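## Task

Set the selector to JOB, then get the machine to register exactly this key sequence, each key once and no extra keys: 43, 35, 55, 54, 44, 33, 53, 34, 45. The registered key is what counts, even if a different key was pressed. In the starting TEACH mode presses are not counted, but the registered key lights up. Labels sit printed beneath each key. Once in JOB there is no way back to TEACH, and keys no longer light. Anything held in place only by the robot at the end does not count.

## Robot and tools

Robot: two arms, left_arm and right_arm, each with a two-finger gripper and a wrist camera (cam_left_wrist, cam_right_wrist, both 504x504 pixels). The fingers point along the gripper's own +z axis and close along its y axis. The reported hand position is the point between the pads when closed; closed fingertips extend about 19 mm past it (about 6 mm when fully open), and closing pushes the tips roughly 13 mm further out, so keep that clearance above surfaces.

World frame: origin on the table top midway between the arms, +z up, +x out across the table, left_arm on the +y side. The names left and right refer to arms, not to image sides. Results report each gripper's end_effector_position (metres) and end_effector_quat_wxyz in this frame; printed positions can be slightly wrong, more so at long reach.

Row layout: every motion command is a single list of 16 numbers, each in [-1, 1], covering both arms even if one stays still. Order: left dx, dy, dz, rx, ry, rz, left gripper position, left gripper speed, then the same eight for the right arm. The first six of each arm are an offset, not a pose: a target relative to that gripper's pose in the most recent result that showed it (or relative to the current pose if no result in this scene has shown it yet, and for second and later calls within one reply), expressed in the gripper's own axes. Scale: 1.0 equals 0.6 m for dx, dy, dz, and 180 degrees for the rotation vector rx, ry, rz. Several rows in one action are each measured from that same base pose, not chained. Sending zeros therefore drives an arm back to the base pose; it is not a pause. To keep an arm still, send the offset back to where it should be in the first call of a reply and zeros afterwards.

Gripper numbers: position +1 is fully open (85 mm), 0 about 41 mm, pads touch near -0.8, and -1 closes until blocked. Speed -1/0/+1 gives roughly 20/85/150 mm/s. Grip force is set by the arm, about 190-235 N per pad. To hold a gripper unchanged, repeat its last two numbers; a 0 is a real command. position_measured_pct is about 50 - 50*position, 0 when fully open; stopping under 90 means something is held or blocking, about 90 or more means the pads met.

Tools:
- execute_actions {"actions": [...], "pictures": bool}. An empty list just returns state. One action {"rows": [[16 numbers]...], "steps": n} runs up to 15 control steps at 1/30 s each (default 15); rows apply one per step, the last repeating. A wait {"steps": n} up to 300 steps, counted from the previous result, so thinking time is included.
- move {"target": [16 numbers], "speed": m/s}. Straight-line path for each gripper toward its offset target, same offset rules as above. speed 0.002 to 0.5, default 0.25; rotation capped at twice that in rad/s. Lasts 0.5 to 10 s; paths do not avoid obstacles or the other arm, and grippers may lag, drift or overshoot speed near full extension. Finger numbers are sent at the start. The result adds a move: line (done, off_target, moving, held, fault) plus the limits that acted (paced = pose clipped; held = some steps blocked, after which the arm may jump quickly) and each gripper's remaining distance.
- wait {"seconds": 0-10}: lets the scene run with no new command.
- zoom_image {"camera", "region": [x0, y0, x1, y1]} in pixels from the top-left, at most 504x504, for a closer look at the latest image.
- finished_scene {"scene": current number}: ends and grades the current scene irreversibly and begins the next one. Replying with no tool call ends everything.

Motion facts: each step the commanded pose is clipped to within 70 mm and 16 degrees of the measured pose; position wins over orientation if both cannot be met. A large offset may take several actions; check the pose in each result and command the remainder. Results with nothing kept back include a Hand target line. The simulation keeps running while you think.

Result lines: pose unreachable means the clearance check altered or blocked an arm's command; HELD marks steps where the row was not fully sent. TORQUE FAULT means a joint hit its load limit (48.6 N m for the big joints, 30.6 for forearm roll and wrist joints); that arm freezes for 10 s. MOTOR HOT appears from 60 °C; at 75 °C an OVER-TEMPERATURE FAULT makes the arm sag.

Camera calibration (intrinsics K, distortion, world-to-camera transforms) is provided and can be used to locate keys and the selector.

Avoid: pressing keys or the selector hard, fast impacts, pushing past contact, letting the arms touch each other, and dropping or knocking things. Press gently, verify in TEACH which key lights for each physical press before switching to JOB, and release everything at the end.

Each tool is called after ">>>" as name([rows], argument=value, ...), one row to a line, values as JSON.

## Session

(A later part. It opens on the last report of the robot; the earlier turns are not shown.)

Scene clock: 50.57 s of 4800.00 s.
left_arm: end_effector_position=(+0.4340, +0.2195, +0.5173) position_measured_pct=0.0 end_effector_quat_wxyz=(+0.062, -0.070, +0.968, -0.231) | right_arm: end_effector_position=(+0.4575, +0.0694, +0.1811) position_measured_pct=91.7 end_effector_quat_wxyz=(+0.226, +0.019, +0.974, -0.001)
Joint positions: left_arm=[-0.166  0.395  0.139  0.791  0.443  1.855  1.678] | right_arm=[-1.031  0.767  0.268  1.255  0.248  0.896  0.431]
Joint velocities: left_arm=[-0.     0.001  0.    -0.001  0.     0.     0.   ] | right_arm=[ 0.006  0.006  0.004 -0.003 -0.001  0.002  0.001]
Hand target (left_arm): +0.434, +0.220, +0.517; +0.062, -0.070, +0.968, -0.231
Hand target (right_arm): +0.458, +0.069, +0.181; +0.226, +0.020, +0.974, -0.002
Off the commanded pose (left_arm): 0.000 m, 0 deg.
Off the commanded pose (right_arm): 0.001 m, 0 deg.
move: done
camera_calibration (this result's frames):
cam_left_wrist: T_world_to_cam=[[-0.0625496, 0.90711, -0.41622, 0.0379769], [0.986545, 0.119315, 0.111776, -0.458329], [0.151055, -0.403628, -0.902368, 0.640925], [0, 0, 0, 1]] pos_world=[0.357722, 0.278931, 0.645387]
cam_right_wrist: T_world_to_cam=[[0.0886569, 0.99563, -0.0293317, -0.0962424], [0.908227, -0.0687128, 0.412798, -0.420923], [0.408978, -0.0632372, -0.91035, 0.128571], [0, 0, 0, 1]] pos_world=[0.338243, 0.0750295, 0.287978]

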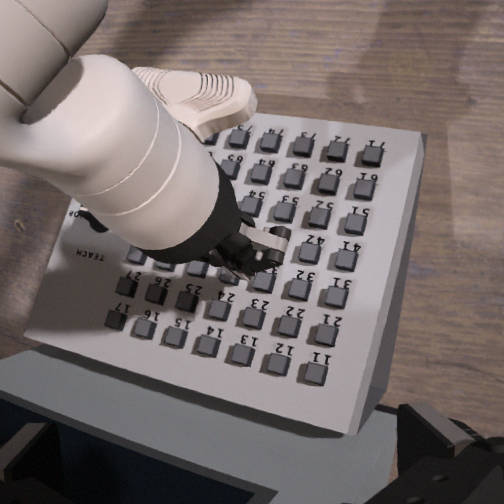

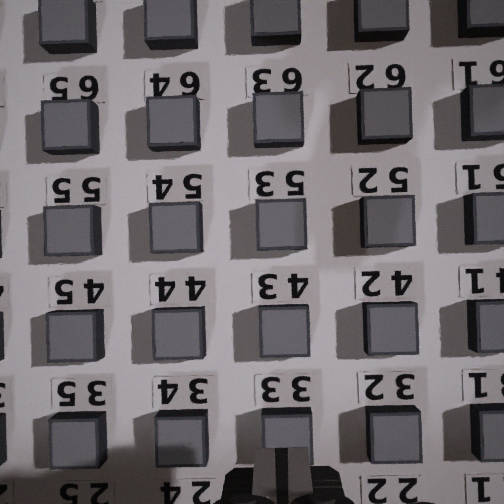

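>>> move(target=[0,0,0,0,0,0,1,0,0.005,0.004,0.049,0.0015,0.001,0,-1,0], speed=0.08)

>>> move(target=[0,0,0,0,0,0,1,0,0,0,0.028,0,0,0,-1,0], speed=0.03)

>>> execute_actions([
  {"rows":[[0,0,0,0,0,0,1,0,0.0015,-0.0025,-0.022,0.0014,0.0007,0,-1,0]],"steps":10},
], pictures=false)

>>> move(target=[0,0,0,0,0,0,1,0,-0.0567,-0.114,0,0,0,0,-1,0], speed=0.1)

>>> move(target=[0,0,0,0,0,0,1,0,0,0,0.028,0,0,0,-1,0], speed=0.03)

>>> execute_actions([
  {"rows":[[0,0,0,0,0,0,1,0,0.0015,-0.0025,-0.022,0.0014,0.0007,0,-1,0]],"steps":10},
], pictures=false)

>>> move(target=[0,0,0,0,0,0,1,0,0.113,0,0,0,0,0,-1,0], speed=0.1)

Scene clock: 64.13 s of 4800.00 s.
left_arm: end_effector_position=(+0.4340, +0.2195, +0.5173) position_measured_pct=0.0 end_effector_quat_wxyz=(+0.062, -0.070, +0.968, -0.231) | right_arm: end_effector_position=(+0.4678, +0.0715, +0.1536) position_measured_pct=91.7 end_effector_quat_wxyz=(+0.225, +0.020, +0.974, -0.003)
Joint positions: left_arm=[-0.166  0.395  0.139  0.791  0.443  1.855  1.678] | right_arm=[-1.014  0.818  0.265  1.247  0.245  0.856  0.428]
Joint velocities: left_arm=[ 0.001 -0.     0.     0.    -0.    -0.    -0.001] | right_arm=[ 0.001  0.003  0.    -0.001 -0.    -0.001 -0.001]
Hand target (left_arm): +0.434, +0.220, +0.517; +0.062, -0.070, +0.968, -0.231
Hand target (right_arm): +0.468, +0.071, +0.153; +0.225, +0.020, +0.974, -0.004
Off the commanded pose (left_arm): 0.000 m, 0 deg.
Off the commanded pose (right_arm): 0.000 m, 0 deg.
After step 90, 9.83 s passed at rest.
move: done
camera_calibration (this result's frames):
cam_left_wrist: T_world_to_cam=[[-0.062551, 0.90711, -0.416221, 0.0379773], [0.986545, 0.119315, 0.111774, -0.458329], [0.151053, -0.403629, -0.902367, 0.640925], [0, 0, 0, 1]] pos_world=[0.357724, 0.278932, 0.645386]
cam_right_wrist: T_world_to_cam=[[0.090594, 0.995326, -0.0334413, -0.100338], [0.909394, -0.0689912, 0.410175, -0.418921], [0.405951, -0.0675707, -0.911393, 0.101273], [0, 0, 0, 1]] pos_world=[0.348943, 0.0778099, 0.260775]

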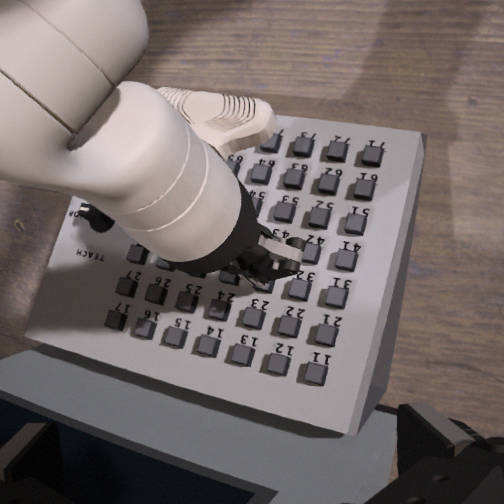

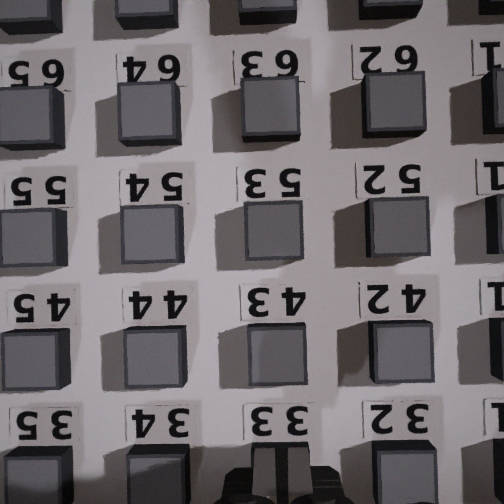

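Scene clock: 64.93 s of 4800.00 s.
left_arm: end_effector_position=(+0.4340, +0.2195, +0.5173) position_measured_pct=0.0 end_effector_quat_wxyz=(+0.062, -0.070, +0.968, -0.231) | right_arm: end_effector_position=(+0.4742, +0.0729, +0.1430) position_measured_pct=91.7 end_effector_quat_wxyz=(+0.226, +0.020, +0.974, -0.001)
Joint positions: left_arm=[-0.166  0.395  0.139  0.791  0.443  1.855  1.678] | right_arm=[-1.003  0.838  0.263  1.244  0.245  0.832  0.428]
Joint velocities: left_arm=[-0.    -0.001 -0.     0.    -0.    -0.001  0.   ] | right_arm=[ 0.    -0.    -0.001 -0.002  0.001 -0.001 -0.001]
Hand target (left_arm): +0.434, +0.220, +0.517; +0.062, -0.070, +0.968, -0.231
Hand target (right_arm): +0.475, +0.071, +0.138; +0.225, +0.020, +0.974, -0.003
Off the commanded pose (left_arm): 0.000 m, 0 deg.
Off the commanded pose (right_arm): 0.005 m, 0 deg.
move: off_target (right_arm)
camera_calibration (this result's frames):
cam_left_wrist: T_world_to_cam=[[-0.0625525, 0.907109, -0.416222, 0.037978], [0.986545, 0.119316, 0.111771, -0.458329], [0.151051, -0.40363, -0.902367, 0.640924], [0, 0, 0, 1]] pos_world=[0.357725, 0.278932, 0.645384]
cam_right_wrist: T_world_to_cam=[[0.0891947, 0.99561, -0.0283721, -0.102686], [0.908653, -0.0696721, 0.411698, -0.420069], [0.407914, -0.0625017, -0.910878, 0.0878052], [0, 0, 0, 1]] pos_world=[0.355039, 0.0784563, 0.250008]

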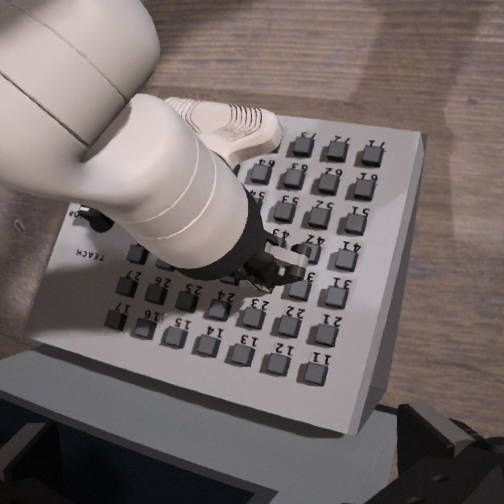

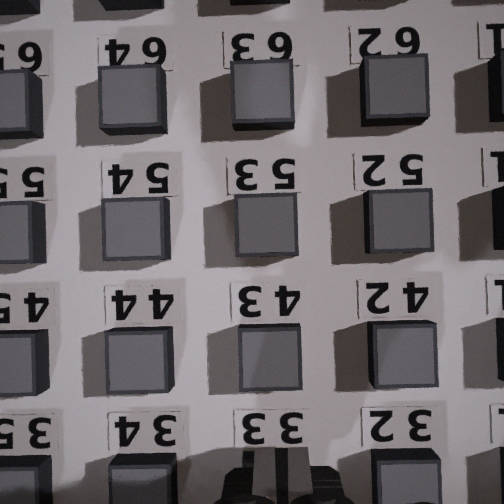

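Scene clock: 65.27 s of 4800.00 s.
left_arm: end_effector_position=(+0.4340, +0.2195, +0.5173) position_measured_pct=0.0 end_effector_quat_wxyz=(+0.062, -0.070, +0.968, -0.231) | right_arm: end_effector_position=(+0.4676, +0.0715, +0.1544) position_measured_pct=91.7 end_effector_quat_wxyz=(+0.225, +0.020, +0.974, -0.003)
Joint positions: left_arm=[-0.166  0.395  0.139  0.791  0.443  1.855  1.678] | right_arm=[-1.014  0.817  0.265  1.247  0.245  0.857  0.428]
Joint velocities: left_arm=[-0.001 -0.    -0.     0.001 -0.    -0.     0.001] | right_arm=[-0.002 -0.    -0.001  0.001  0.    -0.001 -0.001]
Hand target (left_arm): +0.434, +0.220, +0.517; +0.062, -0.070, +0.968, -0.231
Hand target (right_arm): +0.467, +0.072, +0.154; +0.225, +0.020, +0.974, -0.003
Off the commanded pose (left_arm): 0.000 m, 0 deg.
Off the commanded pose (right_arm): 0.000 m, 0 deg.
Steps of this call (steps 1 to 10: all 10 steps of this action). Readings (end_effector_position | what the end effector reports):
1: left_arm (+0.4340, +0.2195, +0.5173) | right_arm (+0.4739, +0.0731, +0.1437) | left_arm position_measured_pct=0.0 | right_arm position_measured_pct=91.7
2: left_arm (+0.4340, +0.2195, +0.5173) | right_arm (+0.4726, +0.0731, +0.1463) | left_arm position_measured_pct=0.0 | right_arm position_measured_pct=91.7
4: left_arm (+0.4340, +0.2195, +0.5173) | right_arm (+0.4684, +0.0730, +0.1545) | left_arm position_measured_pct=0.0 | right_arm position_measured_pct=91.7
8: left_arm (+0.4340, +0.2195, +0.5173) | right_arm (+0.4677, +0.0716, +0.1546) | left_arm position_measured_pct=0.0 | right_arm position_measured_pct=91.7
10: the state above

Scene clock: 66.57 s of 4800.00 s.
left_arm: end_effector_position=(+0.4340, +0.2195, +0.5173) position_measured_pct=0.0 end_effector_quat_wxyz=(+0.062, -0.070, +0.968, -0.231) | right_arm: end_effector_position=(+0.4952, +0.0021, +0.1693) position_measured_pct=91.7 end_effector_quat_wxyz=(+0.225, +0.020, +0.974, -0.003)
Joint positions: left_arm=[-0.166  0.395  0.139  0.791  0.443  1.855  1.678] | right_arm=[-0.913  0.72   0.259  1.39   0.254  0.77   0.522]
Joint velocities: left_arm=[ 0.    -0.001 -0.    -0.001 -0.    -0.001  0.   ] | right_arm=[ 0.003 -0.004  0.     0.002 -0.002 -0.001  0.002]
Hand target (left_arm): +0.434, +0.220, +0.517; +0.062, -0.070, +0.968, -0.231
Hand target (right_arm): +0.495, +0.002, +0.170; +0.225, +0.020, +0.974, -0.003
Off the commanded pose (left_arm): 0.000 m, 0 deg.
Off the commanded pose (right_arm): 0.000 m, 0 deg.
move: done
camera_calibration (this result's frames):
cam_left_wrist: T_world_to_cam=[[-0.0625554, 0.907108, -0.416224, 0.0379791], [0.986545, 0.119317, 0.111767, -0.458329], [0.151047, -0.403632, -0.902367, 0.640923], [0, 0, 0, 1]] pos_world=[0.357728, 0.278933, 0.645381]
cam_right_wrist: T_world_to_cam=[[0.090712, 0.995336, -0.032823, -0.0333976], [0.90932, -0.0693431, 0.410278, -0.454989], [0.406088, -0.0670638, -0.91137, 0.0997289], [0, 0, 0, 1]] pos_world=[0.376262, 0.00837969, 0.276466]

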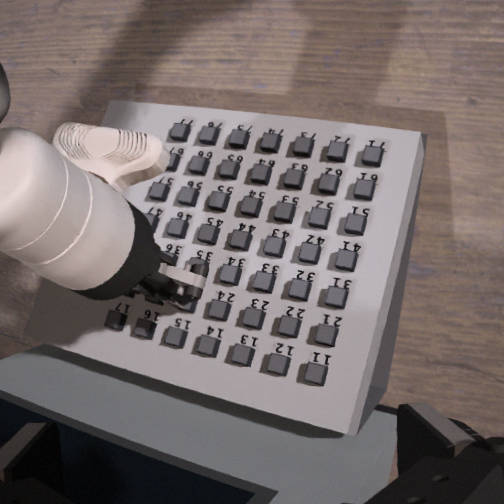

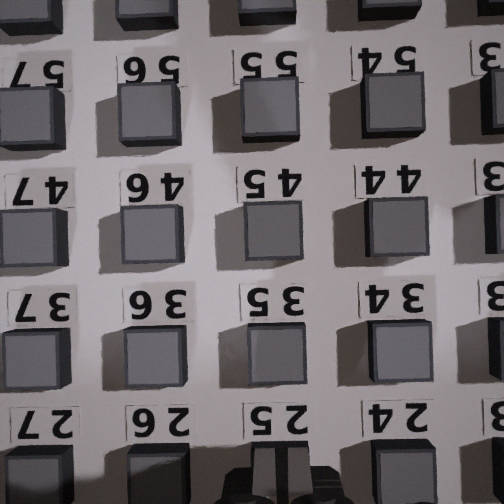

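Scene clock: 67.37 s of 4800.00 s.
left_arm: end_effector_position=(+0.4340, +0.2195, +0.5173) position_measured_pct=0.0 end_effector_quat_wxyz=(+0.062, -0.070, +0.968, -0.231) | right_arm: end_effector_position=(+0.5018, +0.0031, +0.1580) position_measured_pct=91.7 end_effector_quat_wxyz=(+0.226, +0.020, +0.974, -0.001)
Joint positions: left_arm=[-0.166  0.395  0.139  0.791  0.443  1.855  1.678] | right_arm=[-0.902  0.742  0.257  1.388  0.253  0.744  0.523]
Joint velocities: left_arm=[ 0.001  0.001  0.     0.    -0.     0.    -0.   ] | right_arm=[ 0.001 -0.    -0.001  0.     0.     0.    -0.   ]
Hand target (left_arm): +0.434, +0.220, +0.517; +0.062, -0.070, +0.968, -0.231
Hand target (right_arm): +0.503, +0.002, +0.154; +0.225, +0.020, +0.974, -0.003
Off the commanded pose (left_arm): 0.000 m, 0 deg.
Off the commanded pose (right_arm): 0.004 m, 0 deg.
move: off_target (right_arm)
camera_calibration (this result's frames):
cam_left_wrist: T_world_to_cam=[[-0.0625569, 0.907107, -0.416225, 0.0379796], [0.986545, 0.119318, 0.111764, -0.458329], [0.151046, -0.403633, -0.902367, 0.640922], [0, 0, 0, 1]] pos_world=[0.35773, 0.278933, 0.645379]
cam_right_wrist: T_world_to_cam=[[0.0897369, 0.995553, -0.0286519, -0.0354582], [0.908533, -0.0700385, 0.411902, -0.456165], [0.408063, -0.062994, -0.910778, 0.085777], [0, 0, 0, 1]] pos_world=[0.382621, 0.00875476, 0.265003]

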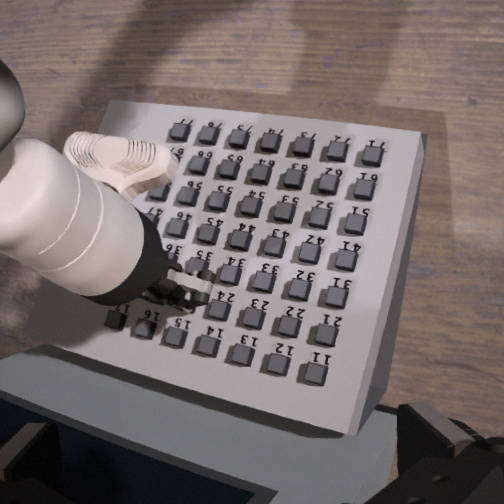

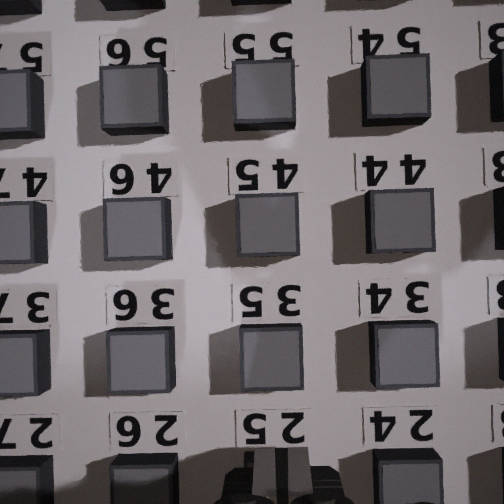

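Scene clock: 67.70 s of 4800.00 s.
left_arm: end_effector_position=(+0.4340, +0.2195, +0.5173) position_measured_pct=0.0 end_effector_quat_wxyz=(+0.062, -0.070, +0.968, -0.231) | right_arm: end_effector_position=(+0.4952, +0.0017, +0.1694) position_measured_pct=91.7 end_effector_quat_wxyz=(+0.225, +0.021, +0.974, -0.003)
Joint positions: left_arm=[-0.166  0.395  0.139  0.791  0.443  1.855  1.678] | right_arm=[-0.912  0.719  0.259  1.39   0.254  0.771  0.522]
Joint velocities: left_arm=[-0.    -0.001 -0.     0.002  0.     0.001 -0.   ] | right_arm=[-0.002 -0.001 -0.002  0.     0.001 -0.     0.   ]
Hand target (left_arm): +0.434, +0.220, +0.517; +0.062, -0.070, +0.968, -0.231
Hand target (right_arm): +0.495, +0.002, +0.169; +0.225, +0.021, +0.974, -0.003
Off the commanded pose (left_arm): 0.000 m, 0 deg.
Off the commanded pose (right_arm): 0.000 m, 0 deg.
Steps of this call (steps 1 to 10: all 10 steps of this action). Readings (end_effector_position | what the end effector reports):
1: left_arm (+0.4340, +0.2195, +0.5173) | right_arm (+0.5015, +0.0033, +0.1587) | left_arm position_measured_pct=0.0 | right_arm position_measured_pct=91.7
2: left_arm (+0.4340, +0.2195, +0.5173) | right_arm (+0.5003, +0.0033, +0.1612) | left_arm position_measured_pct=0.0 | right_arm position_measured_pct=91.7
4: left_arm (+0.4340, +0.2195, +0.5173) | right_arm (+0.4962, +0.0032, +0.1693) | left_arm position_measured_pct=0.0 | right_arm position_measured_pct=91.7
8: left_arm (+0.4340, +0.2195, +0.5173) | right_arm (+0.4953, +0.0017, +0.1695) | left_arm position_measured_pct=0.0 | right_arm position_measured_pct=91.7
10: the state above

Scene clock: 68.93 s of 4800.00 s.
left_arm: end_effector_position=(+0.4340, +0.2195, +0.5173) position_measured_pct=0.0 end_effector_quat_wxyz=(+0.062, -0.070, +0.968, -0.231) | right_arm: end_effector_position=(+0.4344, +0.0042, +0.1396) position_measured_pct=91.7 end_effector_quat_wxyz=(+0.224, +0.021, +0.974, -0.003)
Joint positions: left_arm=[-0.166  0.395  0.139  0.791  0.443  1.855  1.678] | right_arm=[-1.048  0.692  0.306  1.574  0.294  0.66   0.373]
Joint velocities: left_arm=[ 0.    -0.    -0.    -0.     0.     0.002  0.   ] | right_arm=[-0.006 -0.002 -0.003  0.001  0.002 -0.001 -0.002]
Hand target (left_arm): +0.434, +0.220, +0.517; +0.062, -0.070, +0.968, -0.231
Hand target (right_arm): +0.434, +0.004, +0.140; +0.224, +0.021, +0.974, -0.003
Off the commanded pose (left_arm): 0.000 m, 0 deg.
Off the commanded pose (right_arm): 0.000 m, 0 deg.
move: done
camera_calibration (this result's frames):
cam_left_wrist: T_world_to_cam=[[-0.0625601, 0.907106, -0.416227, 0.0379808], [0.986546, 0.11932, 0.111759, -0.458329], [0.151042, -0.403636, -0.902366, 0.640921], [0, 0, 0, 1]] pos_world=[0.357733, 0.278934, 0.645376]
cam_right_wrist: T_world_to_cam=[[0.0924385, 0.995172, -0.0329713, -0.0316041], [0.909501, -0.0709099, 0.40961, -0.387355], [0.405294, -0.0678511, -0.911665, 0.0978917], [0, 0, 0, 1]] pos_world=[0.315546, 0.0106263, 0.246867]

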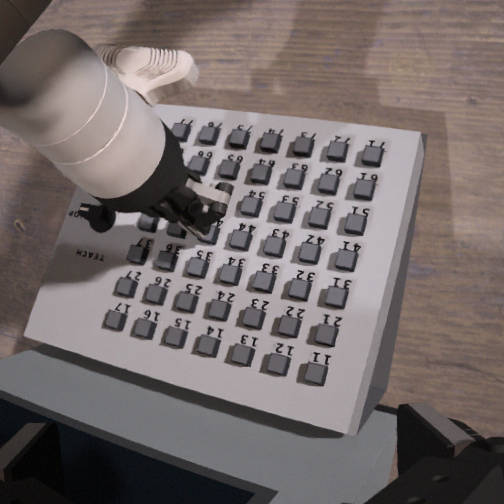

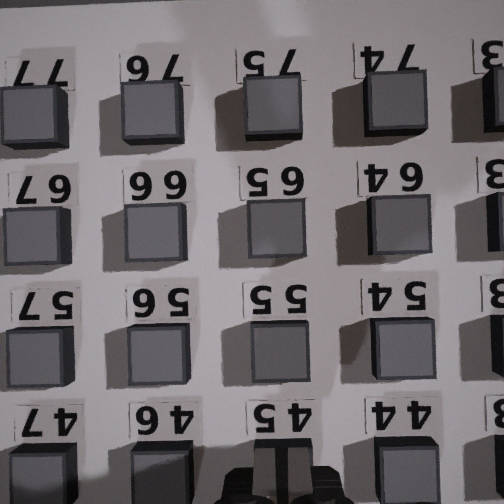

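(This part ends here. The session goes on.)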